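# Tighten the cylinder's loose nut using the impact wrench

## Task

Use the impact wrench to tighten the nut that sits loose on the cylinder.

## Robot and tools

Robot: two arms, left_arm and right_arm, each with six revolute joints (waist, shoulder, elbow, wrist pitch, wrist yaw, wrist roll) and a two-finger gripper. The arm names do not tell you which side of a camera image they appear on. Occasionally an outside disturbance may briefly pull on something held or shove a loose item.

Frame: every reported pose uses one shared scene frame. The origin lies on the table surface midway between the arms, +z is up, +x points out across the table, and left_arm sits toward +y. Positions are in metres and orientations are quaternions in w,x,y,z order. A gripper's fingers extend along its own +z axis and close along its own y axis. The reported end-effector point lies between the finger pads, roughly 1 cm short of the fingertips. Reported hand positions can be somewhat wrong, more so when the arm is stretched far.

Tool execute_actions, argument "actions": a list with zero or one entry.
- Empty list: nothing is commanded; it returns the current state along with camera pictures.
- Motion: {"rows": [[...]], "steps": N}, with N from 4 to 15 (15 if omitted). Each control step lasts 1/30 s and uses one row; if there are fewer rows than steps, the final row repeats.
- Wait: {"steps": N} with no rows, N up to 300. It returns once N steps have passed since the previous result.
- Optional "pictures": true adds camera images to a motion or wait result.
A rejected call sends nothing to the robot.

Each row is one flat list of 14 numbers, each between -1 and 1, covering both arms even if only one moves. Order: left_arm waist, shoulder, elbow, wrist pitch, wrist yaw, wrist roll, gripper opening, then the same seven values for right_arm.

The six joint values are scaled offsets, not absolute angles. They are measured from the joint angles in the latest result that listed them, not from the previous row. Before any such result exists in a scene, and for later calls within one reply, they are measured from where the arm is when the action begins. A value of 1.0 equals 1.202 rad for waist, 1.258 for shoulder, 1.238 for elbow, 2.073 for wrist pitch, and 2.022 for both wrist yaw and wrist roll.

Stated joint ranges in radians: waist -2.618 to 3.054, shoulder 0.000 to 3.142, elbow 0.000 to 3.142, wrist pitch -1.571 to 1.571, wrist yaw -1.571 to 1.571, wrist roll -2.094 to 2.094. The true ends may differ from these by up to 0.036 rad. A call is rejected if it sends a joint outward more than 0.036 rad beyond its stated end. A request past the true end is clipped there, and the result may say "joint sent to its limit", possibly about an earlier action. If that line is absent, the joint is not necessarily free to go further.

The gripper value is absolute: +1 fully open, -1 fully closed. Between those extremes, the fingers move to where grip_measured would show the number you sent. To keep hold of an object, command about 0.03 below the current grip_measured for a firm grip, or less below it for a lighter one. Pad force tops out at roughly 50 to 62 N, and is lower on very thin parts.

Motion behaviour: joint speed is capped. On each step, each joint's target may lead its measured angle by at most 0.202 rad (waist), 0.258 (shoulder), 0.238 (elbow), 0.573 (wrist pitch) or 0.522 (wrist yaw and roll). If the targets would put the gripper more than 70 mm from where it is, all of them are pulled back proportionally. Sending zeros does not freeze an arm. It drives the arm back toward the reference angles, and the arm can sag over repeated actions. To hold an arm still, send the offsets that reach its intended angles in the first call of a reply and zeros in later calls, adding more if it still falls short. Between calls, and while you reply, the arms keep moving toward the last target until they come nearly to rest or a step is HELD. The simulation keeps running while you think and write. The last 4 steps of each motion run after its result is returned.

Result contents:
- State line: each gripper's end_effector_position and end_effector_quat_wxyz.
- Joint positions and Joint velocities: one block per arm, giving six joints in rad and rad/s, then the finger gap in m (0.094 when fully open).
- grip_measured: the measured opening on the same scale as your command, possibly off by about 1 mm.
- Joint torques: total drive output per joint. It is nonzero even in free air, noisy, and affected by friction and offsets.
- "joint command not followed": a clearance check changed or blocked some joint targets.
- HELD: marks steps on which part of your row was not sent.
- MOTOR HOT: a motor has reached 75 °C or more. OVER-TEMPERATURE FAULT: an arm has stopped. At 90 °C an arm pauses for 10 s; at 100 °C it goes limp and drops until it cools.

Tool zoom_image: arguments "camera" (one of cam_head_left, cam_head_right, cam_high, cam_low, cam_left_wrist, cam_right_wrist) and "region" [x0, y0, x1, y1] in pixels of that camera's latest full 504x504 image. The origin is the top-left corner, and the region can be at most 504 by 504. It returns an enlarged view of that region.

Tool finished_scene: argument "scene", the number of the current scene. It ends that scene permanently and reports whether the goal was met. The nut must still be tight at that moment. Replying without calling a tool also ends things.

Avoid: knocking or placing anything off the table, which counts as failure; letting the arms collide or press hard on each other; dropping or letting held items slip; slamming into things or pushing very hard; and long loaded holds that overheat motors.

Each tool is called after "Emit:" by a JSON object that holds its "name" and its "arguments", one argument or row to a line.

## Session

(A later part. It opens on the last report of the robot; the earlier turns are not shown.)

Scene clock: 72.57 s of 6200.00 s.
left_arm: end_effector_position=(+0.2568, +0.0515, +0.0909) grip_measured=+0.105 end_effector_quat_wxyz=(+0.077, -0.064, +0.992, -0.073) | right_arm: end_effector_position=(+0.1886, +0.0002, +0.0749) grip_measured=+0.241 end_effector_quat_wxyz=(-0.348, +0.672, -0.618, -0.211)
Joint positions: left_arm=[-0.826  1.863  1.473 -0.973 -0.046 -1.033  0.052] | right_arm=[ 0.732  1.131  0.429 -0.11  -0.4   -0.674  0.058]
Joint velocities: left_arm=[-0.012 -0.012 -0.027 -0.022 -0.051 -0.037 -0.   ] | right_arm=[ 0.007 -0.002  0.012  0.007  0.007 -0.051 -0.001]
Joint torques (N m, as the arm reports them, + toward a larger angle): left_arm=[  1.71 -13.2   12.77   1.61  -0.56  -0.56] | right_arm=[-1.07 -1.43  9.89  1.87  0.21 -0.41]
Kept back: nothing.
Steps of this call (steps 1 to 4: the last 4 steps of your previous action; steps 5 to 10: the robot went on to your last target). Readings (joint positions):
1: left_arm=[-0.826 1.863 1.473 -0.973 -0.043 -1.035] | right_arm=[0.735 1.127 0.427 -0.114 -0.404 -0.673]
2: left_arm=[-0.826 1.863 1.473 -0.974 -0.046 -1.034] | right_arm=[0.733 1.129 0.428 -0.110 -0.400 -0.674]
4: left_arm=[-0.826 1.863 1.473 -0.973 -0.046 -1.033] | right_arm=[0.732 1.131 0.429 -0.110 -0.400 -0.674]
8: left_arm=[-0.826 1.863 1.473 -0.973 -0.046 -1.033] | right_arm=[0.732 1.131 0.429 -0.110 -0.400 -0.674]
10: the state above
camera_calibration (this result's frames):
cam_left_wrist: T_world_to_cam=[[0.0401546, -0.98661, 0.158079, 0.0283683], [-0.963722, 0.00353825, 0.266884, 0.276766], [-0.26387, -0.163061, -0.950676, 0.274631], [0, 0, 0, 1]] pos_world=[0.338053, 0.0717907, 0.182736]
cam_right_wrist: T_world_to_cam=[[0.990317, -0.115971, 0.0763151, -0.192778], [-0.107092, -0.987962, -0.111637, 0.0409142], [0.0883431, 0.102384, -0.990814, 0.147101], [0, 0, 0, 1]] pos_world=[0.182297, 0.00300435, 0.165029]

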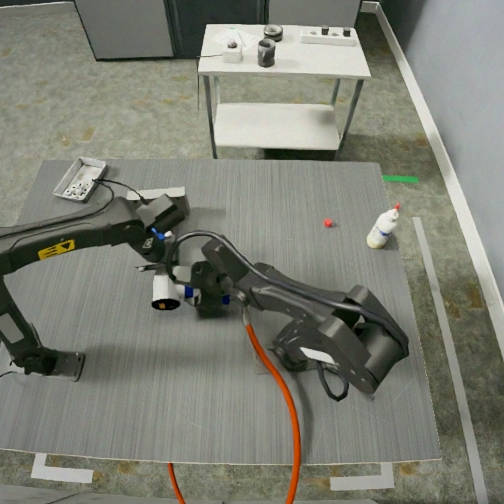

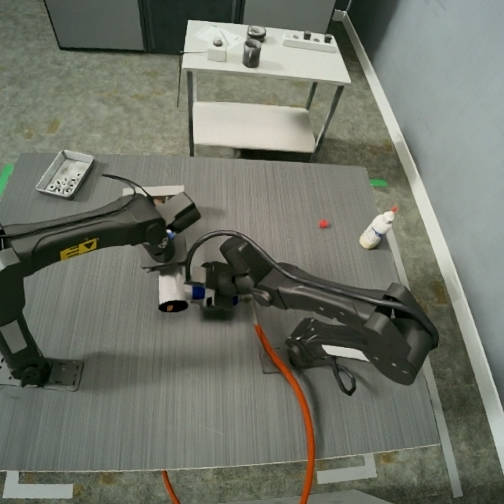

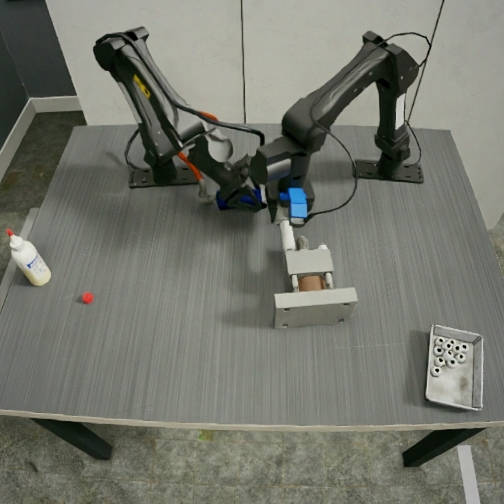

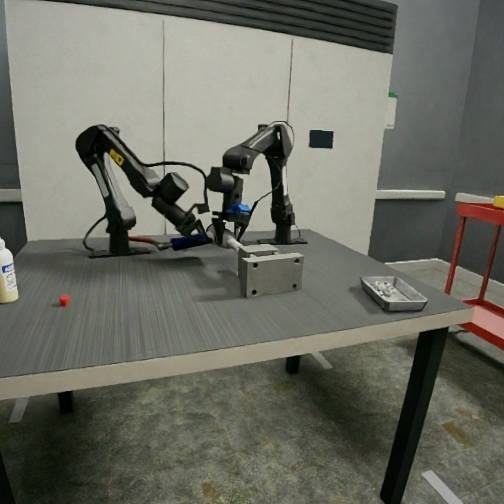

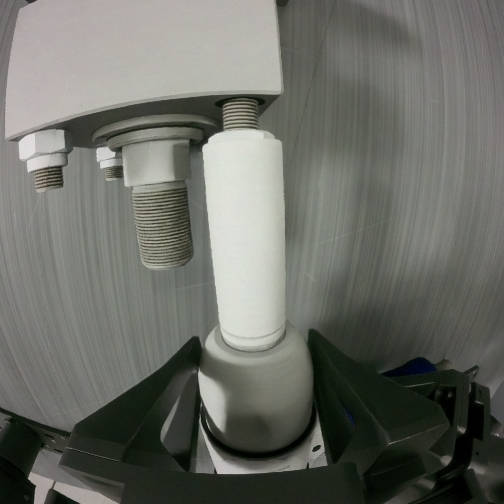

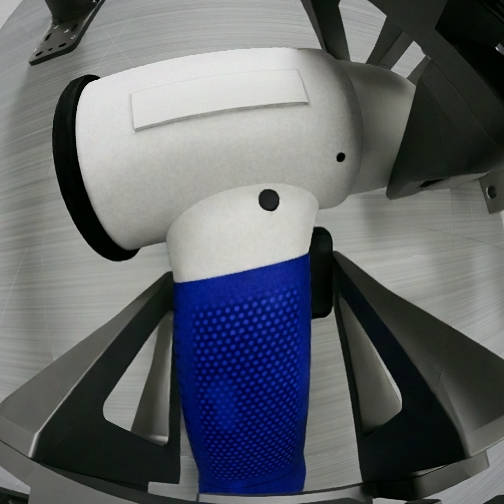

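Emit:
{"name": "execute_actions", "arguments": {
  "actions": [
    {"rows": [[0.0193,-0.043,0.070,0.0355,-0.0315,-0.0258,0.06,-0.0125,0.0075,0.024,0.0195,0.017,-0.019,0.15],[0.0203,-0.042,0.073,0.0345,-0.0313,-0.0254,0.06,-0.013,0.008,0.025,0.0193,0.0168,-0.0193,0.06],[0.0213,-0.041,0.075,0.0335,-0.0311,-0.025,0.06,-0.0135,0.0083,0.0256,0.019,0.0166,-0.0196,0.06],[0.0223,-0.040,0.077,0.0328,-0.031,-0.0246,0.06,-0.014,0.0086,0.0262,0.0188,0.0164,-0.0199,0.06],[0.0233,-0.039,0.079,0.032,-0.0308,-0.0242,0.06,-0.0146,0.009,0.0268,0.0186,0.0162,-0.0202,0.06],[0.0243,-0.038,0.081,0.0313,-0.0306,-0.0238,0.06,-0.0152,0.0093,0.0274,0.0184,0.016,-0.0205,0.06],[0.0253,-0.037,0.083,0.0306,-0.0305,-0.0234,0.06,-0.0158,0.0096,0.028,0.0182,0.0158,-0.0208,0.06],[0.0263,-0.036,0.085,0.030,-0.0303,-0.023,0.06,-0.0164,0.010,0.0286,0.018,0.0156,-0.021,0.06],[0.0273,-0.035,0.087,0.0293,-0.0302,-0.0226,0.06,-0.017,0.0103,0.0292,0.0178,0.0154,-0.0213,0.06],[0.0283,-0.034,0.0885,0.0288,-0.030,-0.0222,0.06,-0.0176,0.0106,0.0298,0.0177,0.0152,-0.0215,0.06],[0.0283,-0.033,0.0897,0.0285,-0.030,-0.0222,0.06,-0.0182,0.011,0.0303,0.0175,0.015,-0.0218,0.06],[0.0283,-0.032,0.0897,0.0285,-0.030,-0.0222,0.06,-0.019,0.011,0.0307,0.0175,0.015,-0.0218,0.06],[0.0283,-0.032,0.0897,0.0285,-0.030,-0.0222,0.06,-0.019,0.011,0.0307,0.0175,0.015,-0.0218,0.06],[0.0283,-0.032,0.0897,0.0285,-0.030,-0.0222,0.06,-0.019,0.011,0.0307,0.0175,0.015,-0.0218,0.22],[0.0283,-0.032,0.0897,0.0285,-0.030,-0.0222,0.06,-0.019,0.011,0.0307,0.0175,0.015,-0.0218,0.22]], "steps": 15}
  ]
}}

Emit:
{"name": "execute_actions", "arguments": {
  "actions": [
    {"steps": 10}
  ],
  "pictures": true
}}

Emit:
{"name": "zoom_image", "arguments": {
  "camera": "cam_left_wrist",
  "region": [140, 40, 340, 200]
}}

Scene clock: 74.73 s of 6200.00 s.
left_arm: end_effector_position=(+0.2588, +0.0508, +0.0903) grip_measured=+0.105 end_effector_quat_wxyz=(+0.074, -0.064, +0.992, -0.077) | right_arm: end_effector_position=(+0.1878, -0.0004, +0.0748) grip_measured=+0.079 end_effector_quat_wxyz=(-0.345, +0.672, -0.619, -0.214)
Joint positions: left_arm=[-0.817  1.867  1.476 -0.969 -0.033 -1.026  0.052] | right_arm=[ 0.727  1.131  0.431 -0.119 -0.409 -0.673  0.051]
Joint velocities: left_arm=[ 0.032  0.037  0.095 -0.11   0.051  0.037 -0.001] | right_arm=[ 0.007 -0.002  0.061 -0.066 -0.066  0.037 -0.   ]
Joint torques (N m, as the arm reports them, + toward a larger angle): left_arm=[  2.07 -12.37  14.55   1.53  -0.62  -0.65] | right_arm=[-1.25 -1.08 10.1   2.02  0.22 -0.5 ]
Steps of this call (steps 1 to 15: the robot went on to your last target; steps 16 to 54: nothing new was sent; steps 55 to 65: the first 11 steps of this action). Readings (joint positions):
55: left_arm=[-0.826 1.863 1.473 -0.973 -0.046 -1.033] | right_arm=[0.732 1.131 0.429 -0.112 -0.402 -0.674]
56: left_arm=[-0.825 1.863 1.473 -0.973 -0.046 -1.033] | right_arm=[0.732 1.131 0.429 -0.115 -0.409 -0.674]
58: left_arm=[-0.823 1.865 1.473 -0.972 -0.042 -1.032] | right_arm=[0.731 1.131 0.429 -0.117 -0.410 -0.674]
62: left_arm=[-0.819 1.866 1.473 -0.968 -0.036 -1.030] | right_arm=[0.729 1.131 0.429 -0.117 -0.408 -0.674]
65: the state above

Scene clock: 75.07 s of 6200.00 s.
left_arm: end_effector_position=(+0.2594, +0.0507, +0.0904) grip_measured=+0.105 end_effector_quat_wxyz=(+0.072, -0.062, +0.993, -0.075) | right_arm: end_effector_position=(+0.1906, -0.0007, +0.0752) grip_measured=+0.221 end_effector_quat_wxyz=(-0.347, +0.672, -0.620, -0.210)
Joint positions: left_arm=[-0.816  1.873  1.485 -0.976 -0.033 -1.021  0.052] | right_arm=[ 0.723  1.135  0.436 -0.12  -0.404 -0.678  0.057]
Joint velocities: left_arm=[-0.007 -0.007  0.007  0.022 -0.007 -0.037 -0.001] | right_arm=[-0.017  0.007  0.002 -0.037  0.007  0.051  0.   ]
Joint torques (N m, as the arm reports them, + toward a larger angle): left_arm=[  1.97 -12.86  14.28   1.46  -0.64  -0.6 ] | right_arm=[-1.01 -1.57 10.04  1.91  0.19 -0.44]
Kept back: nothing.
Steps of this call (steps 1 to 4: the last 4 steps of your previous action; steps 5 to 10: the robot went on to your last target). Readings (joint positions):
1: left_arm=[-0.817 1.869 1.479 -0.971 -0.033 -1.025] | right_arm=[0.727 1.131 0.432 -0.121 -0.409 -0.673]
2: left_arm=[-0.817 1.870 1.480 -0.971 -0.032 -1.025] | right_arm=[0.726 1.131 0.433 -0.122 -0.409 -0.673]
4: left_arm=[-0.816 1.871 1.485 -0.975 -0.033 -1.021] | right_arm=[0.724 1.133 0.434 -0.120 -0.403 -0.676]
8: left_arm=[-0.816 1.873 1.485 -0.976 -0.033 -1.021] | right_arm=[0.723 1.135 0.436 -0.120 -0.404 -0.678]
10: the state above
camera_calibration (this result's frames):
cam_left_wrist: T_world_to_cam=[[0.0369784, -0.985976, 0.162741, 0.0278729], [-0.961234, 0.00943443, 0.275572, 0.277613], [-0.273243, -0.166623, -0.947405, 0.277066], [0, 0, 0, 1]] pos_world=[0.341526, 0.0710283, 0.181455]
cam_right_wrist: T_world_to_cam=[[0.990133, -0.119405, 0.0733386, -0.194621], [-0.11115, -0.987932, -0.107868, 0.040755], [0.0853336, 0.0986522, -0.991456, 0.147946], [0, 0, 0, 1]] pos_world=[0.184606, 0.00242912, 0.165352]

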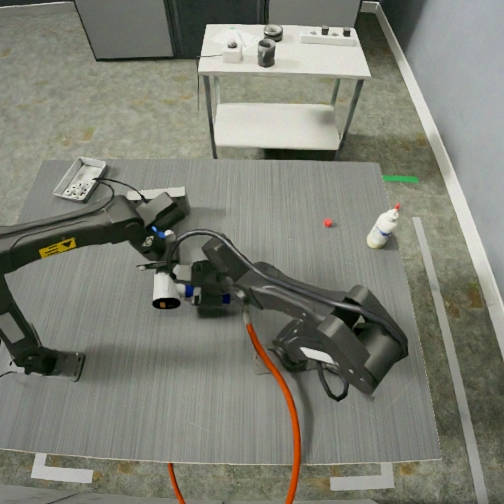

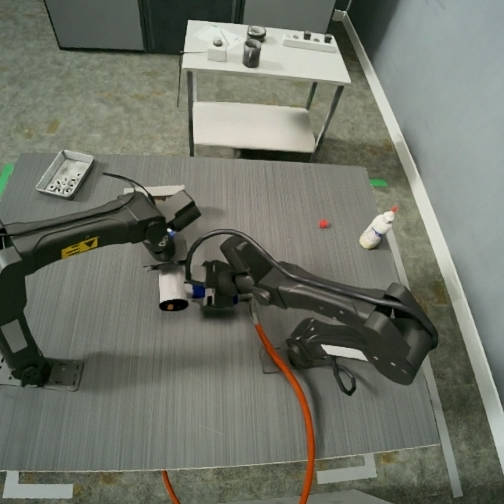

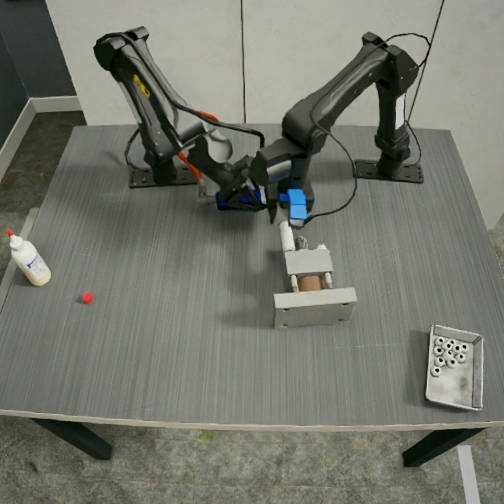

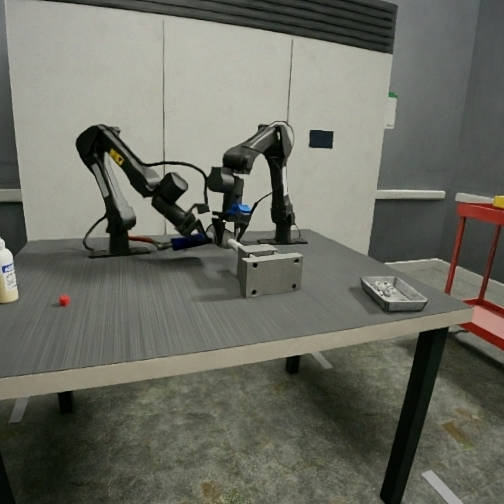

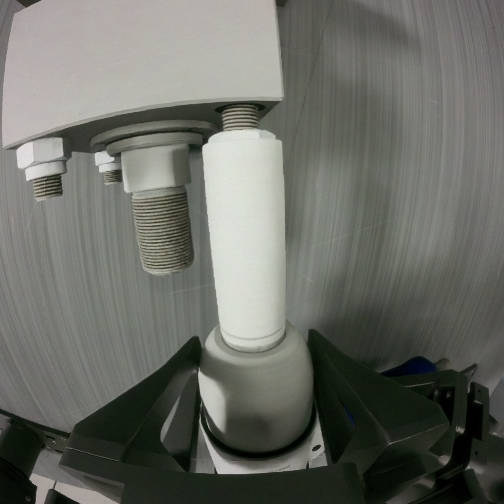

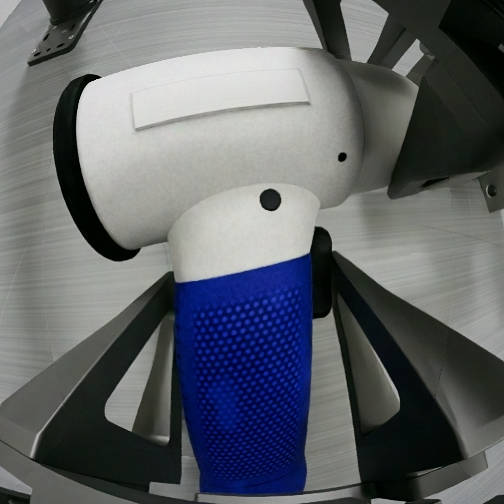

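Region (140, 40, 340, 200) of cam_left_wrist's 504x504 image, scaled by 2.520, with more detail than that image has; it fills the top 403 rows of this view, and the rest is white.

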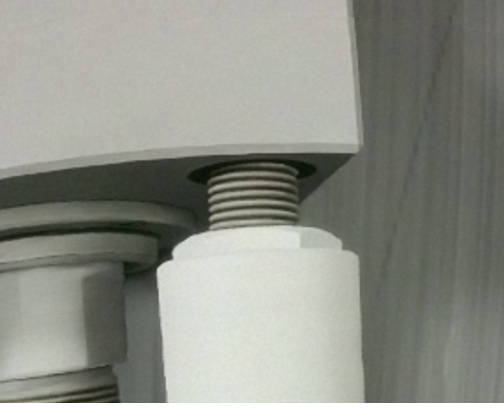

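Emit:
{"name": "execute_actions", "arguments": {
  "actions": []
}}

Scene clock: 75.77 s of 6200.00 s.
left_arm: end_effector_position=(+0.2594, +0.0507, +0.0904) grip_measured=+0.105 end_effector_quat_wxyz=(+0.072, -0.062, +0.993, -0.075) | right_arm: end_effector_position=(+0.1906, -0.0007, +0.0752) grip_measured=+0.221 end_effector_quat_wxyz=(-0.347, +0.672, -0.620, -0.210)
Joint positions: left_arm=[-0.816  1.873  1.485 -0.976 -0.033 -1.021  0.052] | right_arm=[ 0.723  1.135  0.436 -0.12  -0.404 -0.678  0.057]
Joint velocities: left_arm=[ 0.002 -0.002  0.002 -0.051 -0.081  0.11   0.001] | right_arm=[ 0.012 -0.022  0.002 -0.022 -0.051 -0.007  0.001]
Joint torques (N m, as the arm reports them, + toward a larger angle): left_arm=[  1.98 -12.84  14.24   1.46  -0.64  -0.61] | right_arm=[-1.02 -1.51 10.07  1.91  0.19 -0.43]
Kept back: nothing.
Steps of this call (steps 1 to 15: the robot went on to your last target; steps 16 to 21: nothing new was sent). Readings (joint positions):
1: left_arm=[-0.816 1.873 1.485 -0.976 -0.033 -1.021] | right_arm=[0.723 1.135 0.436 -0.120 -0.404 -0.678]
2: left_arm=[-0.816 1.873 1.485 -0.976 -0.033 -1.021] | right_arm=[0.723 1.135 0.436 -0.120 -0.404 -0.678]
4: left_arm=[-0.816 1.873 1.485 -0.976 -0.033 -1.021] | right_arm=[0.723 1.135 0.436 -0.120 -0.404 -0.678]
8: left_arm=[-0.816 1.873 1.485 -0.976 -0.033 -1.021] | right_arm=[0.723 1.135 0.436 -0.120 -0.404 -0.678]
21: the state above
All arms were judged still, so your last target was given up. Only a new action makes them travel on or press farther. Fingers that are still opening or closing keep moving.
camera_calibration (this result's frames):
cam_left_wrist: T_world_to_cam=[[0.0369784, -0.985976, 0.162741, 0.0278729], [-0.961234, 0.00943443, 0.275572, 0.277613], [-0.273243, -0.166623, -0.947405, 0.277066], [0, 0, 0, 1]] pos_world=[0.341526, 0.0710283, 0.181455]
cam_right_wrist: T_world_to_cam=[[0.990133, -0.119405, 0.0733386, -0.194621], [-0.11115, -0.987932, -0.107868, 0.040755], [0.0853336, 0.0986522, -0.991456, 0.147946], [0, 0, 0, 1]] pos_world=[0.184606, 0.00242912, 0.165352]

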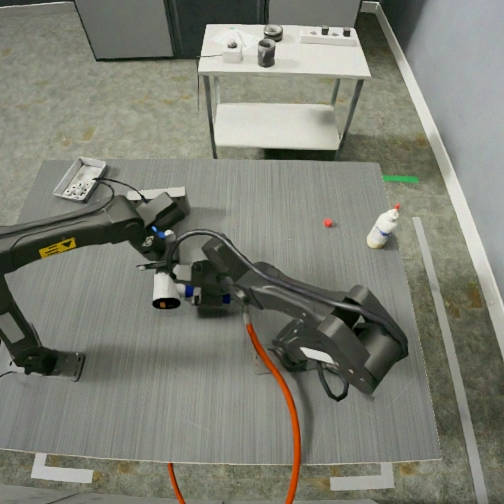

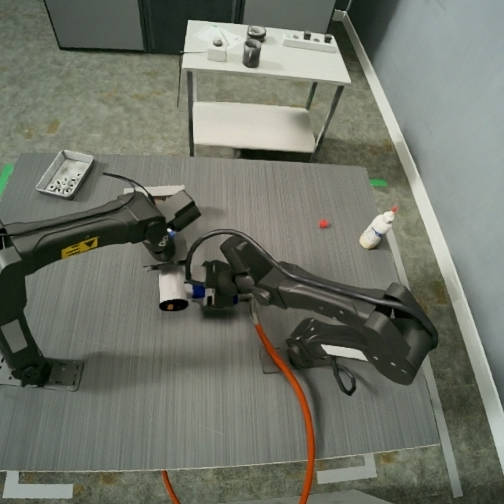

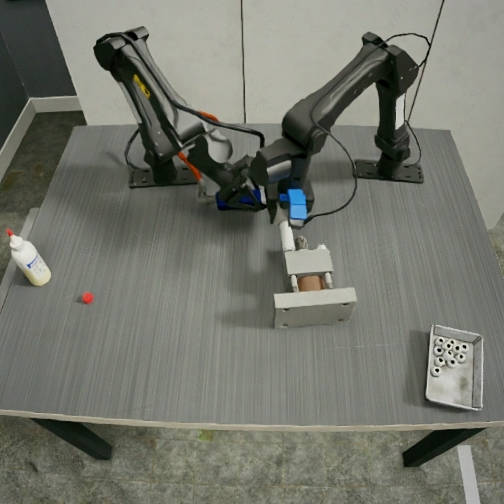

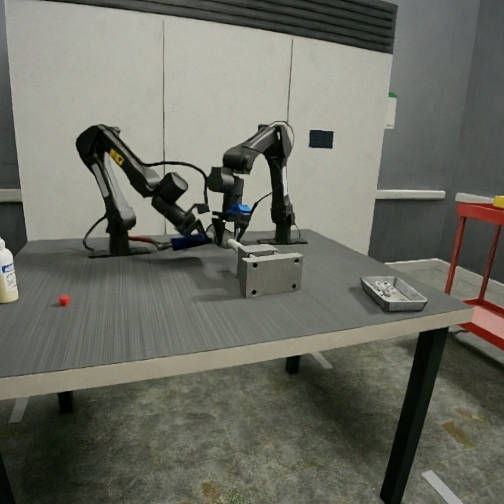

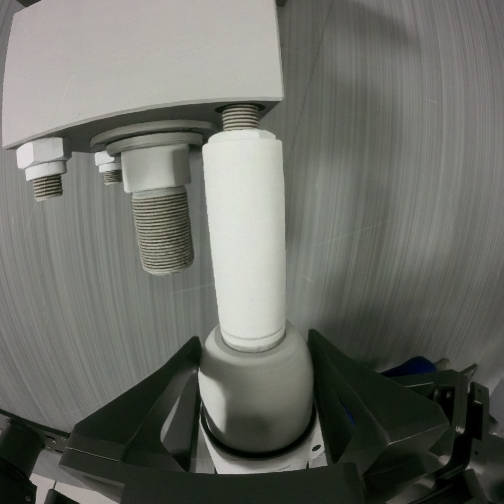

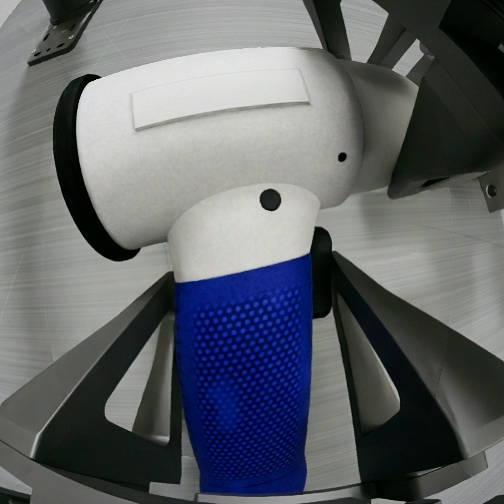

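Emit:
{"name": "execute_actions", "arguments": {
  "actions": [
    {"rows": [[0.020,-0.040,0.080,0.030,-0.036,-0.028,0.06,-0.0115,0.008,0.025,0.022,0.017,-0.020,0.06],[0.020,-0.040,0.080,0.030,-0.036,-0.028,0.06,-0.0115,0.008,0.025,0.022,0.017,-0.020,0.06],[0.0206,-0.0396,0.0805,0.030,-0.036,-0.0277,0.06,-0.0124,0.0089,0.0254,0.0222,0.0166,-0.0204,0.06],[0.0211,-0.0392,0.081,0.0299,-0.036,-0.0273,0.06,-0.0133,0.0098,0.0258,0.0223,0.0163,-0.0208,0.06],[0.0217,-0.0389,0.0814,0.0298,-0.036,-0.027,0.06,-0.0142,0.0108,0.0262,0.0225,0.0159,-0.0212,0.06],[0.0222,-0.0385,0.0819,0.0298,-0.036,-0.0267,0.06,-0.0151,0.0117,0.0267,0.0226,0.0156,-0.0217,0.06],[0.0228,-0.0381,0.0824,0.0297,-0.036,-0.0263,0.06,-0.016,0.0126,0.0271,0.0228,0.0152,-0.0221,0.06],[0.0234,-0.0377,0.0829,0.0297,-0.036,-0.026,0.06,-0.0169,0.0135,0.0275,0.0229,0.0148,-0.0225,0.06],[0.0239,-0.0374,0.0833,0.0296,-0.036,-0.0257,0.06,-0.0178,0.0145,0.0279,0.0231,0.0145,-0.0229,0.06],[0.0245,-0.037,0.0838,0.0296,-0.036,-0.0254,0.06,-0.0187,0.0154,0.0283,0.0232,0.0141,-0.0233,0.06],[0.0251,-0.0366,0.0843,0.0295,-0.036,-0.025,0.06,-0.0196,0.0163,0.0287,0.0234,0.0137,-0.0237,0.06],[0.0256,-0.0362,0.0848,0.0295,-0.036,-0.0247,0.06,-0.0205,0.0172,0.0292,0.0235,0.0134,-0.0242,0.06],[0.0262,-0.0359,0.0852,0.0294,-0.036,-0.0244,0.06,-0.0214,0.0182,0.0296,0.0237,0.013,-0.0246,0.06],[0.0267,-0.0355,0.0857,0.0294,-0.036,-0.024,0.06,-0.0223,0.0191,0.03,0.0238,0.0127,-0.025,0.06],[0.0273,-0.0351,0.0862,0.0293,-0.036,-0.0237,0.06,-0.0232,0.020,0.0304,0.024,0.0123,-0.0254,0.22]], "steps": 15}
  ]
}}

Emit:
{"name": "execute_actions", "arguments": {
  "actions": [
    {"steps": 8}
  ],
  "pictures": true
}}

Scene clock: 77.43 s of 6200.00 s.
left_arm: end_effector_position=(+0.2611, +0.0498, +0.0901) grip_measured=+0.105 end_effector_quat_wxyz=(+0.072, -0.062, +0.992, -0.078) | right_arm: end_effector_position=(+0.1900, -0.0014, +0.0750) grip_measured=+0.079 end_effector_quat_wxyz=(-0.344, +0.671, -0.621, -0.213)
Joint positions: left_arm=[-0.812  1.876  1.487 -0.971 -0.027 -1.018  0.052] | right_arm=[ 0.717  1.135  0.437 -0.126 -0.413 -0.679  0.051]
Joint velocities: left_arm=[-0.002 -0.012  0.032 -0.022 -0.051 -0.066  0.   ] | right_arm=[0.017 0.002 0.002 0.037 0.022 0.095 0.001]
Joint torques (N m, as the arm reports them, + toward a larger angle): left_arm=[  2.21 -12.87  14.27   1.48  -0.64  -0.7 ] | right_arm=[-1.24 -0.59 10.39  1.94  0.18 -0.54]
Steps of this call (steps 1 to 39: nothing new was sent; steps 40 to 50: the first 11 steps of this action). Readings (joint positions):
40: left_arm=[-0.816 1.873 1.485 -0.976 -0.033 -1.021] | right_arm=[0.723 1.135 0.436 -0.122 -0.407 -0.678]
41: left_arm=[-0.816 1.873 1.485 -0.976 -0.032 -1.021] | right_arm=[0.723 1.135 0.436 -0.125 -0.411 -0.679]
43: left_arm=[-0.815 1.874 1.485 -0.975 -0.031 -1.021] | right_arm=[0.722 1.135 0.436 -0.126 -0.411 -0.677]
47: left_arm=[-0.813 1.875 1.486 -0.973 -0.029 -1.019] | right_arm=[0.720 1.135 0.437 -0.126 -0.411 -0.677]
50: the state above

Scene clock: 77.70 s of 6200.00 s.
left_arm: end_effector_position=(+0.2618, +0.0498, +0.0897) grip_measured=+0.105 end_effector_quat_wxyz=(+0.071, -0.060, +0.993, -0.077) | right_arm: end_effector_position=(+0.1929, -0.0016, +0.0738) grip_measured=+0.221 end_effector_quat_wxyz=(-0.343, +0.671, -0.622, -0.211)
Joint positions: left_arm=[-0.81   1.881  1.492 -0.974 -0.026 -1.012  0.052] | right_arm=[ 0.709  1.148  0.442 -0.125 -0.413 -0.687  0.057]
Joint velocities: left_arm=[ 0.012  0.017  0.022 -0.007 -0.022 -0.007 -0.001] | right_arm=[-0.012 -0.012 -0.002 -0.007  0.037 -0.081  0.   ]
Joint torques (N m, as the arm reports them, + toward a larger angle): left_arm=[  2.1  -13.03  14.23   1.44  -0.69  -0.61] | right_arm=[-1.06 -1.37  9.96  1.98  0.19 -0.43]
Kept back: nothing.
Steps of this call (steps 1 to 4: the last 4 steps of your previous action; steps 5 to 8: the robot went on to your last target). Readings (joint positions):
1: left_arm=[-0.811 1.876 1.488 -0.971 -0.026 -1.018] | right_arm=[0.716 1.135 0.438 -0.127 -0.414 -0.679]
2: left_arm=[-0.810 1.877 1.488 -0.971 -0.026 -1.017] | right_arm=[0.715 1.135 0.438 -0.128 -0.414 -0.679]
4: left_arm=[-0.810 1.878 1.489 -0.971 -0.025 -1.015] | right_arm=[0.713 1.137 0.438 -0.126 -0.414 -0.682]
8: the state above
camera_calibration (this result's frames):
cam_left_wrist: T_world_to_cam=[[0.0337023, -0.985517, 0.166195, 0.0275439], [-0.960508, 0.014017, 0.277899, 0.279557], [-0.276204, -0.168997, -0.946124, 0.277653], [0, 0, 0, 1]] pos_world=[0.344277, 0.070149, 0.180428]
cam_right_wrist: T_world_to_cam=[[0.990484, -0.120033, 0.0673365, -0.196613], [-0.112801, -0.988315, -0.102513, 0.039852], [0.0788545, 0.0939414, -0.99245, 0.147761], [0, 0, 0, 1]] pos_world=[0.187586, 0.00190543, 0.16397]

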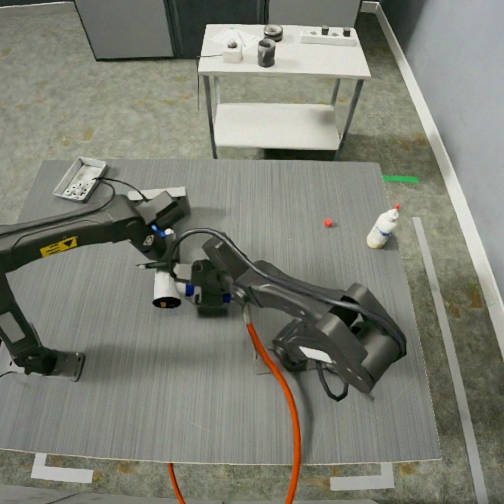

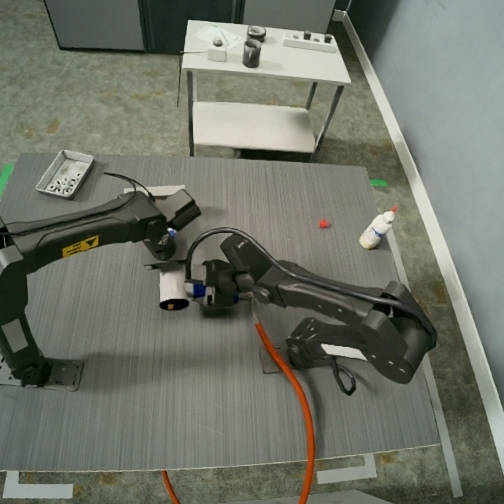

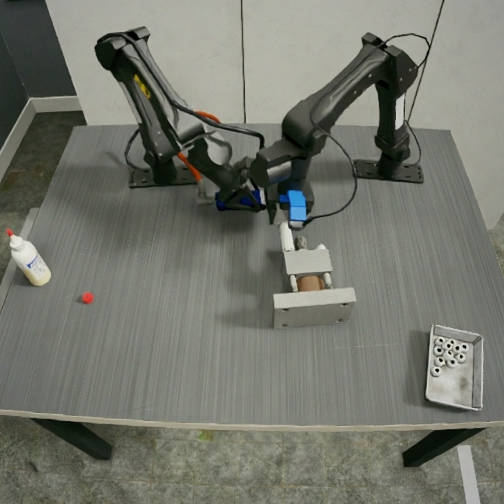

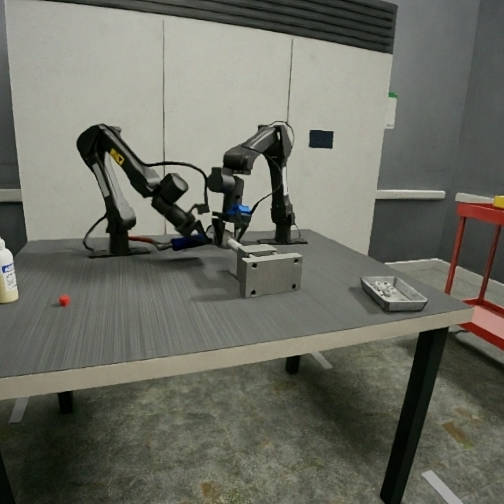

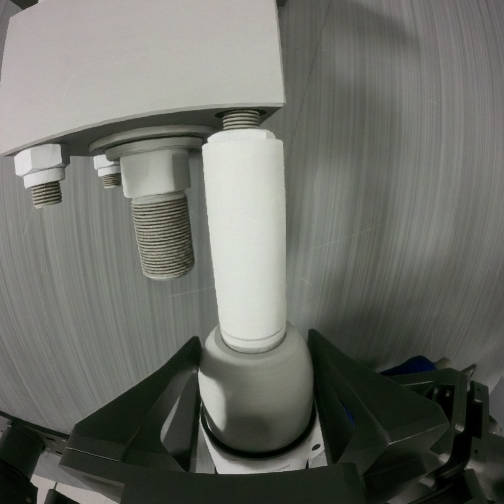

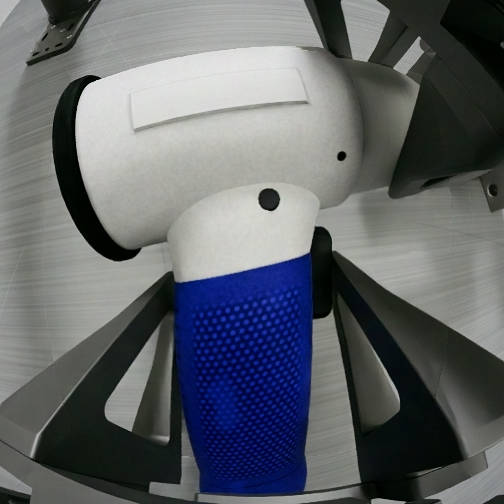

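Emit:
{"name": "execute_actions", "arguments": {
  "actions": [
    {"rows": [[0.0223,-0.0415,0.0805,0.0283,-0.038,-0.0281,0.06,-0.0116,0.0097,0.0255,0.0264,0.0168,-0.021,0.06],[0.0227,-0.0413,0.0809,0.0282,-0.0375,-0.0278,0.06,-0.0123,0.0102,0.0261,0.0264,0.0165,-0.0213,0.06],[0.0232,-0.0411,0.0813,0.0282,-0.037,-0.0276,0.06,-0.013,0.0107,0.0267,0.0264,0.0162,-0.0217,0.06],[0.0236,-0.0409,0.0817,0.0281,-0.0368,-0.0273,0.06,-0.0137,0.0112,0.0273,0.0263,0.0159,-0.022,0.06],[0.0241,-0.0406,0.0822,0.028,-0.0366,-0.027,0.06,-0.0145,0.0117,0.0279,0.0263,0.0157,-0.0223,0.06],[0.0245,-0.0404,0.0826,0.0279,-0.0364,-0.0268,0.06,-0.0152,0.0122,0.0285,0.0263,0.0154,-0.0226,0.06],[0.025,-0.0402,0.083,0.0279,-0.0362,-0.0265,0.06,-0.0159,0.0127,0.0291,0.0263,0.0151,-0.023,0.06],[0.0254,-0.04,0.0834,0.0278,-0.036,-0.0263,0.06,-0.0166,0.0133,0.0297,0.0263,0.0148,-0.0233,0.06],[0.0258,-0.0398,0.0838,0.0277,-0.0359,-0.026,0.06,-0.0173,0.0138,0.0302,0.0262,0.0145,-0.0236,0.06],[0.0263,-0.0396,0.0842,0.0277,-0.0357,-0.0257,0.06,-0.018,0.0143,0.0308,0.0262,0.0142,-0.024,0.06],[0.0267,-0.0394,0.0846,0.0276,-0.0356,-0.0255,0.06,-0.0187,0.0148,0.0314,0.0262,0.0139,-0.0243,0.06],[0.0272,-0.0391,0.0851,0.0275,-0.0354,-0.0252,0.06,-0.0195,0.0153,0.032,0.0262,0.0137,-0.0246,0.06],[0.0276,-0.0389,0.0855,0.0274,-0.0353,-0.0249,0.06,-0.0202,0.0158,0.0326,0.0261,0.0134,-0.0249,0.06],[0.0281,-0.0387,0.0859,0.0274,-0.0351,-0.0247,0.06,-0.0209,0.0163,0.0332,0.0261,0.0131,-0.0253,0.06],[0.0285,-0.0385,0.0863,0.0273,-0.035,-0.0244,0.06,-0.0216,0.0168,0.0338,0.0261,0.0128,-0.0256,0.06]], "steps": 15}
  ]
}}

Emit:
{"name": "execute_actions", "arguments": {
  "actions": [
    {"rows": [[0.0229,-0.0413,0.0814,0.0279,-0.037,-0.0267,0.06,-0.0157,0.0167,0.0303,0.0271,0.0167,-0.0233,0.06],[0.0233,-0.041,0.0818,0.0279,-0.0369,-0.0265,0.06,-0.0163,0.0173,0.0306,0.0272,0.0165,-0.0236,0.06],[0.0237,-0.0408,0.0822,0.0278,-0.0368,-0.0263,0.06,-0.017,0.018,0.0309,0.0273,0.0162,-0.0239,0.06],[0.0242,-0.0406,0.0825,0.0277,-0.0367,-0.026,0.06,-0.0177,0.0187,0.0312,0.0275,0.0159,-0.0242,0.06],[0.0246,-0.0403,0.0829,0.0277,-0.0367,-0.0258,0.06,-0.0183,0.0193,0.0315,0.0276,0.0157,-0.0245,0.06],[0.025,-0.0401,0.0833,0.0276,-0.0366,-0.0255,0.06,-0.019,0.02,0.0318,0.0277,0.0154,-0.0248,0.06],[0.0254,-0.0399,0.0837,0.0275,-0.0365,-0.0253,0.06,-0.0197,0.0207,0.0321,0.0278,0.0151,-0.0251,0.06],[0.0258,-0.0396,0.0841,0.0275,-0.0365,-0.025,0.06,-0.0203,0.0213,0.0325,0.0279,0.0149,-0.0255,0.06],[0.0262,-0.0394,0.0845,0.0274,-0.0364,-0.0248,0.06,-0.021,0.022,0.0328,0.028,0.0146,-0.0258,0.06],[0.0266,-0.0392,0.0849,0.0273,-0.0363,-0.0245,0.06,-0.0217,0.0227,0.0331,0.0281,0.0143,-0.0261,0.06],[0.027,-0.0389,0.0853,0.0273,-0.0363,-0.0243,0.06,-0.0223,0.0233,0.0334,0.0282,0.0141,-0.0264,0.06],[0.0275,-0.0387,0.0856,0.0272,-0.0362,-0.024,0.06,-0.023,0.024,0.0337,0.0284,0.0138,-0.0267,0.06],[0.0279,-0.0385,0.086,0.0271,-0.0361,-0.0238,0.06,-0.0237,0.0247,0.034,0.0285,0.0135,-0.027,0.06],[0.0283,-0.0382,0.0864,0.0271,-0.0361,-0.0235,0.06,-0.0243,0.0253,0.0343,0.0286,0.0133,-0.0273,0.06],[0.0287,-0.038,0.0868,0.027,-0.036,-0.0233,0.06,-0.025,0.026,0.0346,0.0287,0.013,-0.0276,0.22]], "steps": 15}
  ]
}}

Emit:
{"name": "execute_actions", "arguments": {
  "actions": [
    {"steps": 8}
  ],
  "pictures": true
}}

Scene clock: 79.67 s of 6200.00 s.
left_arm: end_effector_position=(+0.2634, +0.0490, +0.0899) grip_measured=+0.105 end_effector_quat_wxyz=(+0.070, -0.060, +0.992, -0.081) | right_arm: end_effector_position=(+0.1922, -0.0019, +0.0742) grip_measured=+0.079 end_effector_quat_wxyz=(-0.340, +0.670, -0.623, -0.215)
Joint positions: left_arm=[-0.806  1.881  1.493 -0.968 -0.02  -1.008  0.052] | right_arm=[ 0.704  1.148  0.445 -0.132 -0.425 -0.685  0.051]
Joint velocities: left_arm=[-0.012 -0.002  0.09  -0.037 -0.007  0.081  0.   ] | right_arm=[ 0.007  0.007  0.027 -0.007  0.022  0.022 -0.001]
Joint torques (N m, as the arm reports them, + toward a larger angle): left_arm=[  2.02 -12.86  14.19   1.33  -0.73  -0.61] | right_arm=[-1.17 -0.89 10.47  2.08  0.25 -0.56]
Steps of this call (steps 1 to 30: the robot went on to your last target; steps 31 to 48: nothing new was sent; steps 49 to 59: the first 11 steps of this action). Readings (joint positions):
49: left_arm=[-0.810 1.881 1.492 -0.974 -0.026 -1.012] | right_arm=[0.709 1.148 0.442 -0.126 -0.417 -0.688]
50: left_arm=[-0.810 1.881 1.492 -0.973 -0.026 -1.012] | right_arm=[0.709 1.148 0.442 -0.129 -0.422 -0.688]
52: left_arm=[-0.809 1.881 1.492 -0.973 -0.024 -1.012] | right_arm=[0.709 1.148 0.442 -0.130 -0.422 -0.685]
56: left_arm=[-0.807 1.881 1.492 -0.970 -0.022 -1.010] | right_arm=[0.706 1.148 0.444 -0.131 -0.423 -0.684]
59: the state above

Scene clock: 80.17 s of 6200.00 s.
left_arm: end_effector_position=(+0.2655, +0.0479, +0.0897) grip_measured=+0.105 end_effector_quat_wxyz=(+0.069, -0.059, +0.992, -0.085) | right_arm: end_effector_position=(+0.1943, -0.0031, +0.0744) grip_measured=+0.079 end_effector_quat_wxyz=(-0.339, +0.669, -0.625, -0.216)
Joint positions: left_arm=[-0.8    1.885  1.495 -0.962 -0.012 -1.001  0.052] | right_arm=[ 0.692  1.153  0.451 -0.14  -0.434 -0.691  0.051]
Joint velocities: left_arm=[-0.002 -0.007 -0.007  0.081 -0.007  0.022 -0.   ] | right_arm=[ 0.002 -0.002  0.002 -0.095  0.007  0.022 -0.   ]
Joint torques (N m, as the arm reports them, + toward a larger angle): left_arm=[  2.22 -13.13  14.83   1.31  -0.73  -0.55] | right_arm=[-1.18 -0.43 10.66  2.1   0.24 -0.54]
Steps of this call (steps 1 to 4: the last 4 steps of your previous action; steps 5 to 15: the first 11 steps of this action, its rows measured from where the robot was after step 4). Readings (joint positions):
4: left_arm=[-0.804 1.883 1.495 -0.968 -0.018 -1.006] | right_arm=[0.701 1.148 0.447 -0.134 -0.426 -0.686]
5: left_arm=[-0.804 1.884 1.495 -0.968 -0.018 -1.006] | right_arm=[0.700 1.148 0.447 -0.136 -0.426 -0.686]
6: left_arm=[-0.803 1.884 1.495 -0.967 -0.017 -1.006] | right_arm=[0.699 1.148 0.447 -0.137 -0.427 -0.687]
8: left_arm=[-0.802 1.884 1.495 -0.966 -0.016 -1.005] | right_arm=[0.698 1.149 0.448 -0.138 -0.428 -0.687]
12: left_arm=[-0.801 1.885 1.495 -0.964 -0.014 -1.003] | right_arm=[0.694 1.152 0.450 -0.139 -0.431 -0.690]
15: the state above

Scene clock: 80.43 s of 6200.00 s.
left_arm: end_effector_position=(+0.2662, +0.0476, +0.0894) grip_measured=+0.105 end_effector_quat_wxyz=(+0.069, -0.056, +0.992, -0.084) | right_arm: end_effector_position=(+0.1969, -0.0032, +0.0728) grip_measured=+0.221 end_effector_quat_wxyz=(-0.337, +0.669, -0.626, -0.214)
Joint positions: left_arm=[-0.799  1.89   1.502 -0.965 -0.012 -0.994  0.052] | right_arm=[ 0.685  1.168  0.456 -0.136 -0.433 -0.698  0.057]
Joint velocities: left_arm=[ 0.007 -0.002  0.007 -0.081  0.007 -0.022  0.001] | right_arm=[-0.007  0.007 -0.002  0.022 -0.051  0.022 -0.   ]
Joint torques (N m, as the arm reports them, + toward a larger angle): left_arm=[  2.35 -13.4   14.47   1.38  -0.62  -0.65] | right_arm=[-1.04 -1.49 10.31  2.01  0.17 -0.46]
Kept back: nothing.
Steps of this call (steps 1 to 4: the last 4 steps of your previous action; steps 5 to 8: the robot went on to your last target). Readings (joint positions):
1: left_arm=[-0.799 1.885 1.495 -0.961 -0.012 -1.001] | right_arm=[0.691 1.153 0.451 -0.141 -0.434 -0.692]
2: left_arm=[-0.799 1.885 1.495 -0.961 -0.011 -1.000] | right_arm=[0.690 1.153 0.451 -0.141 -0.434 -0.692]
4: left_arm=[-0.799 1.887 1.498 -0.961 -0.010 -0.998] | right_arm=[0.689 1.153 0.451 -0.139 -0.434 -0.695]
8: the state above
camera_calibration (this result's frames):
cam_left_wrist: T_world_to_cam=[[0.0251382, -0.983473, 0.179303, 0.0262686], [-0.959626, 0.0265246, 0.280025, 0.282871], [-0.280153, -0.179103, -0.943099, 0.279551], [0, 0, 0, 1]] pos_world=[0.349107, 0.0684, 0.179723]
cam_right_wrist: T_world_to_cam=[[0.990971, -0.123027, 0.0533049, -0.199769], [-0.117493, -0.988343, -0.0968177, 0.0391791], [0.0645947, 0.0896806, -0.993874, 0.149457], [0, 0, 0, 1]] pos_world=[0.192915, 0.000741851, 0.162984]

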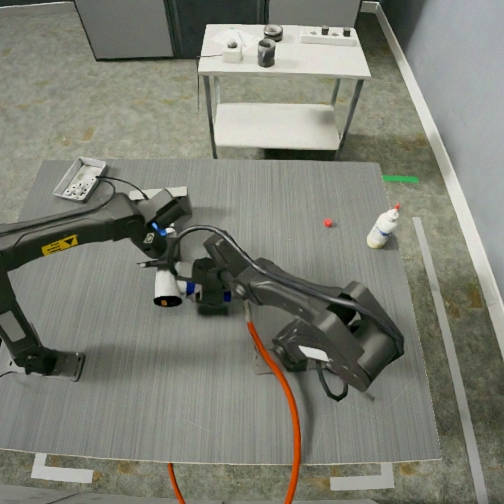

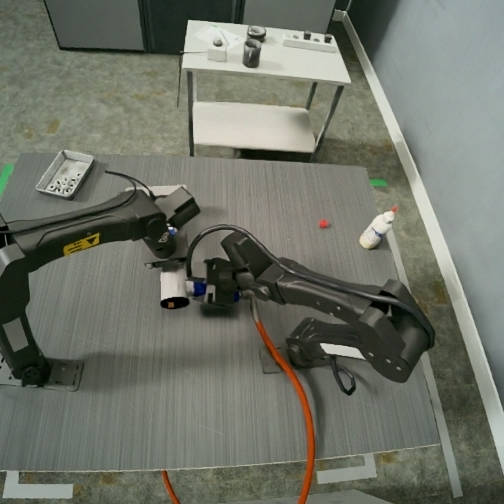

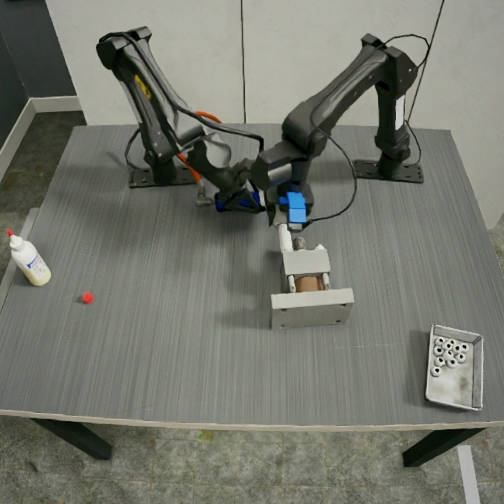

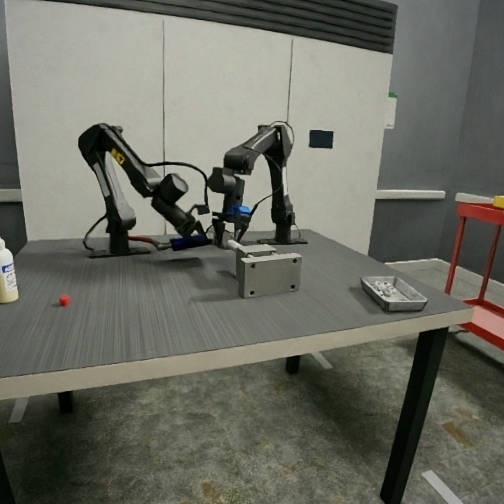

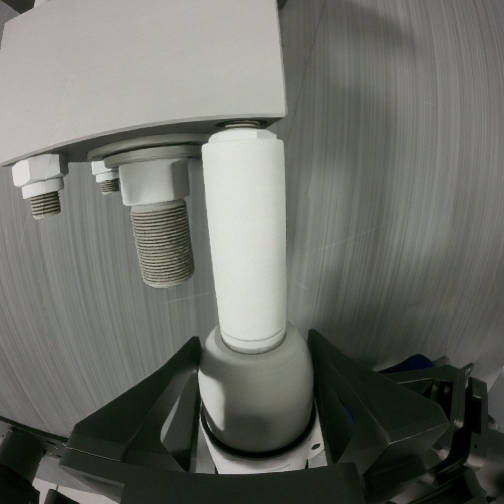

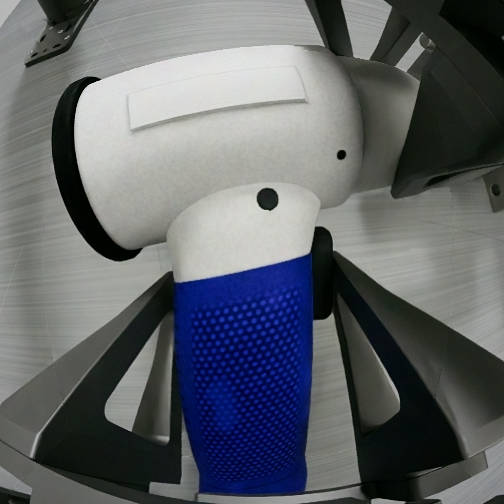

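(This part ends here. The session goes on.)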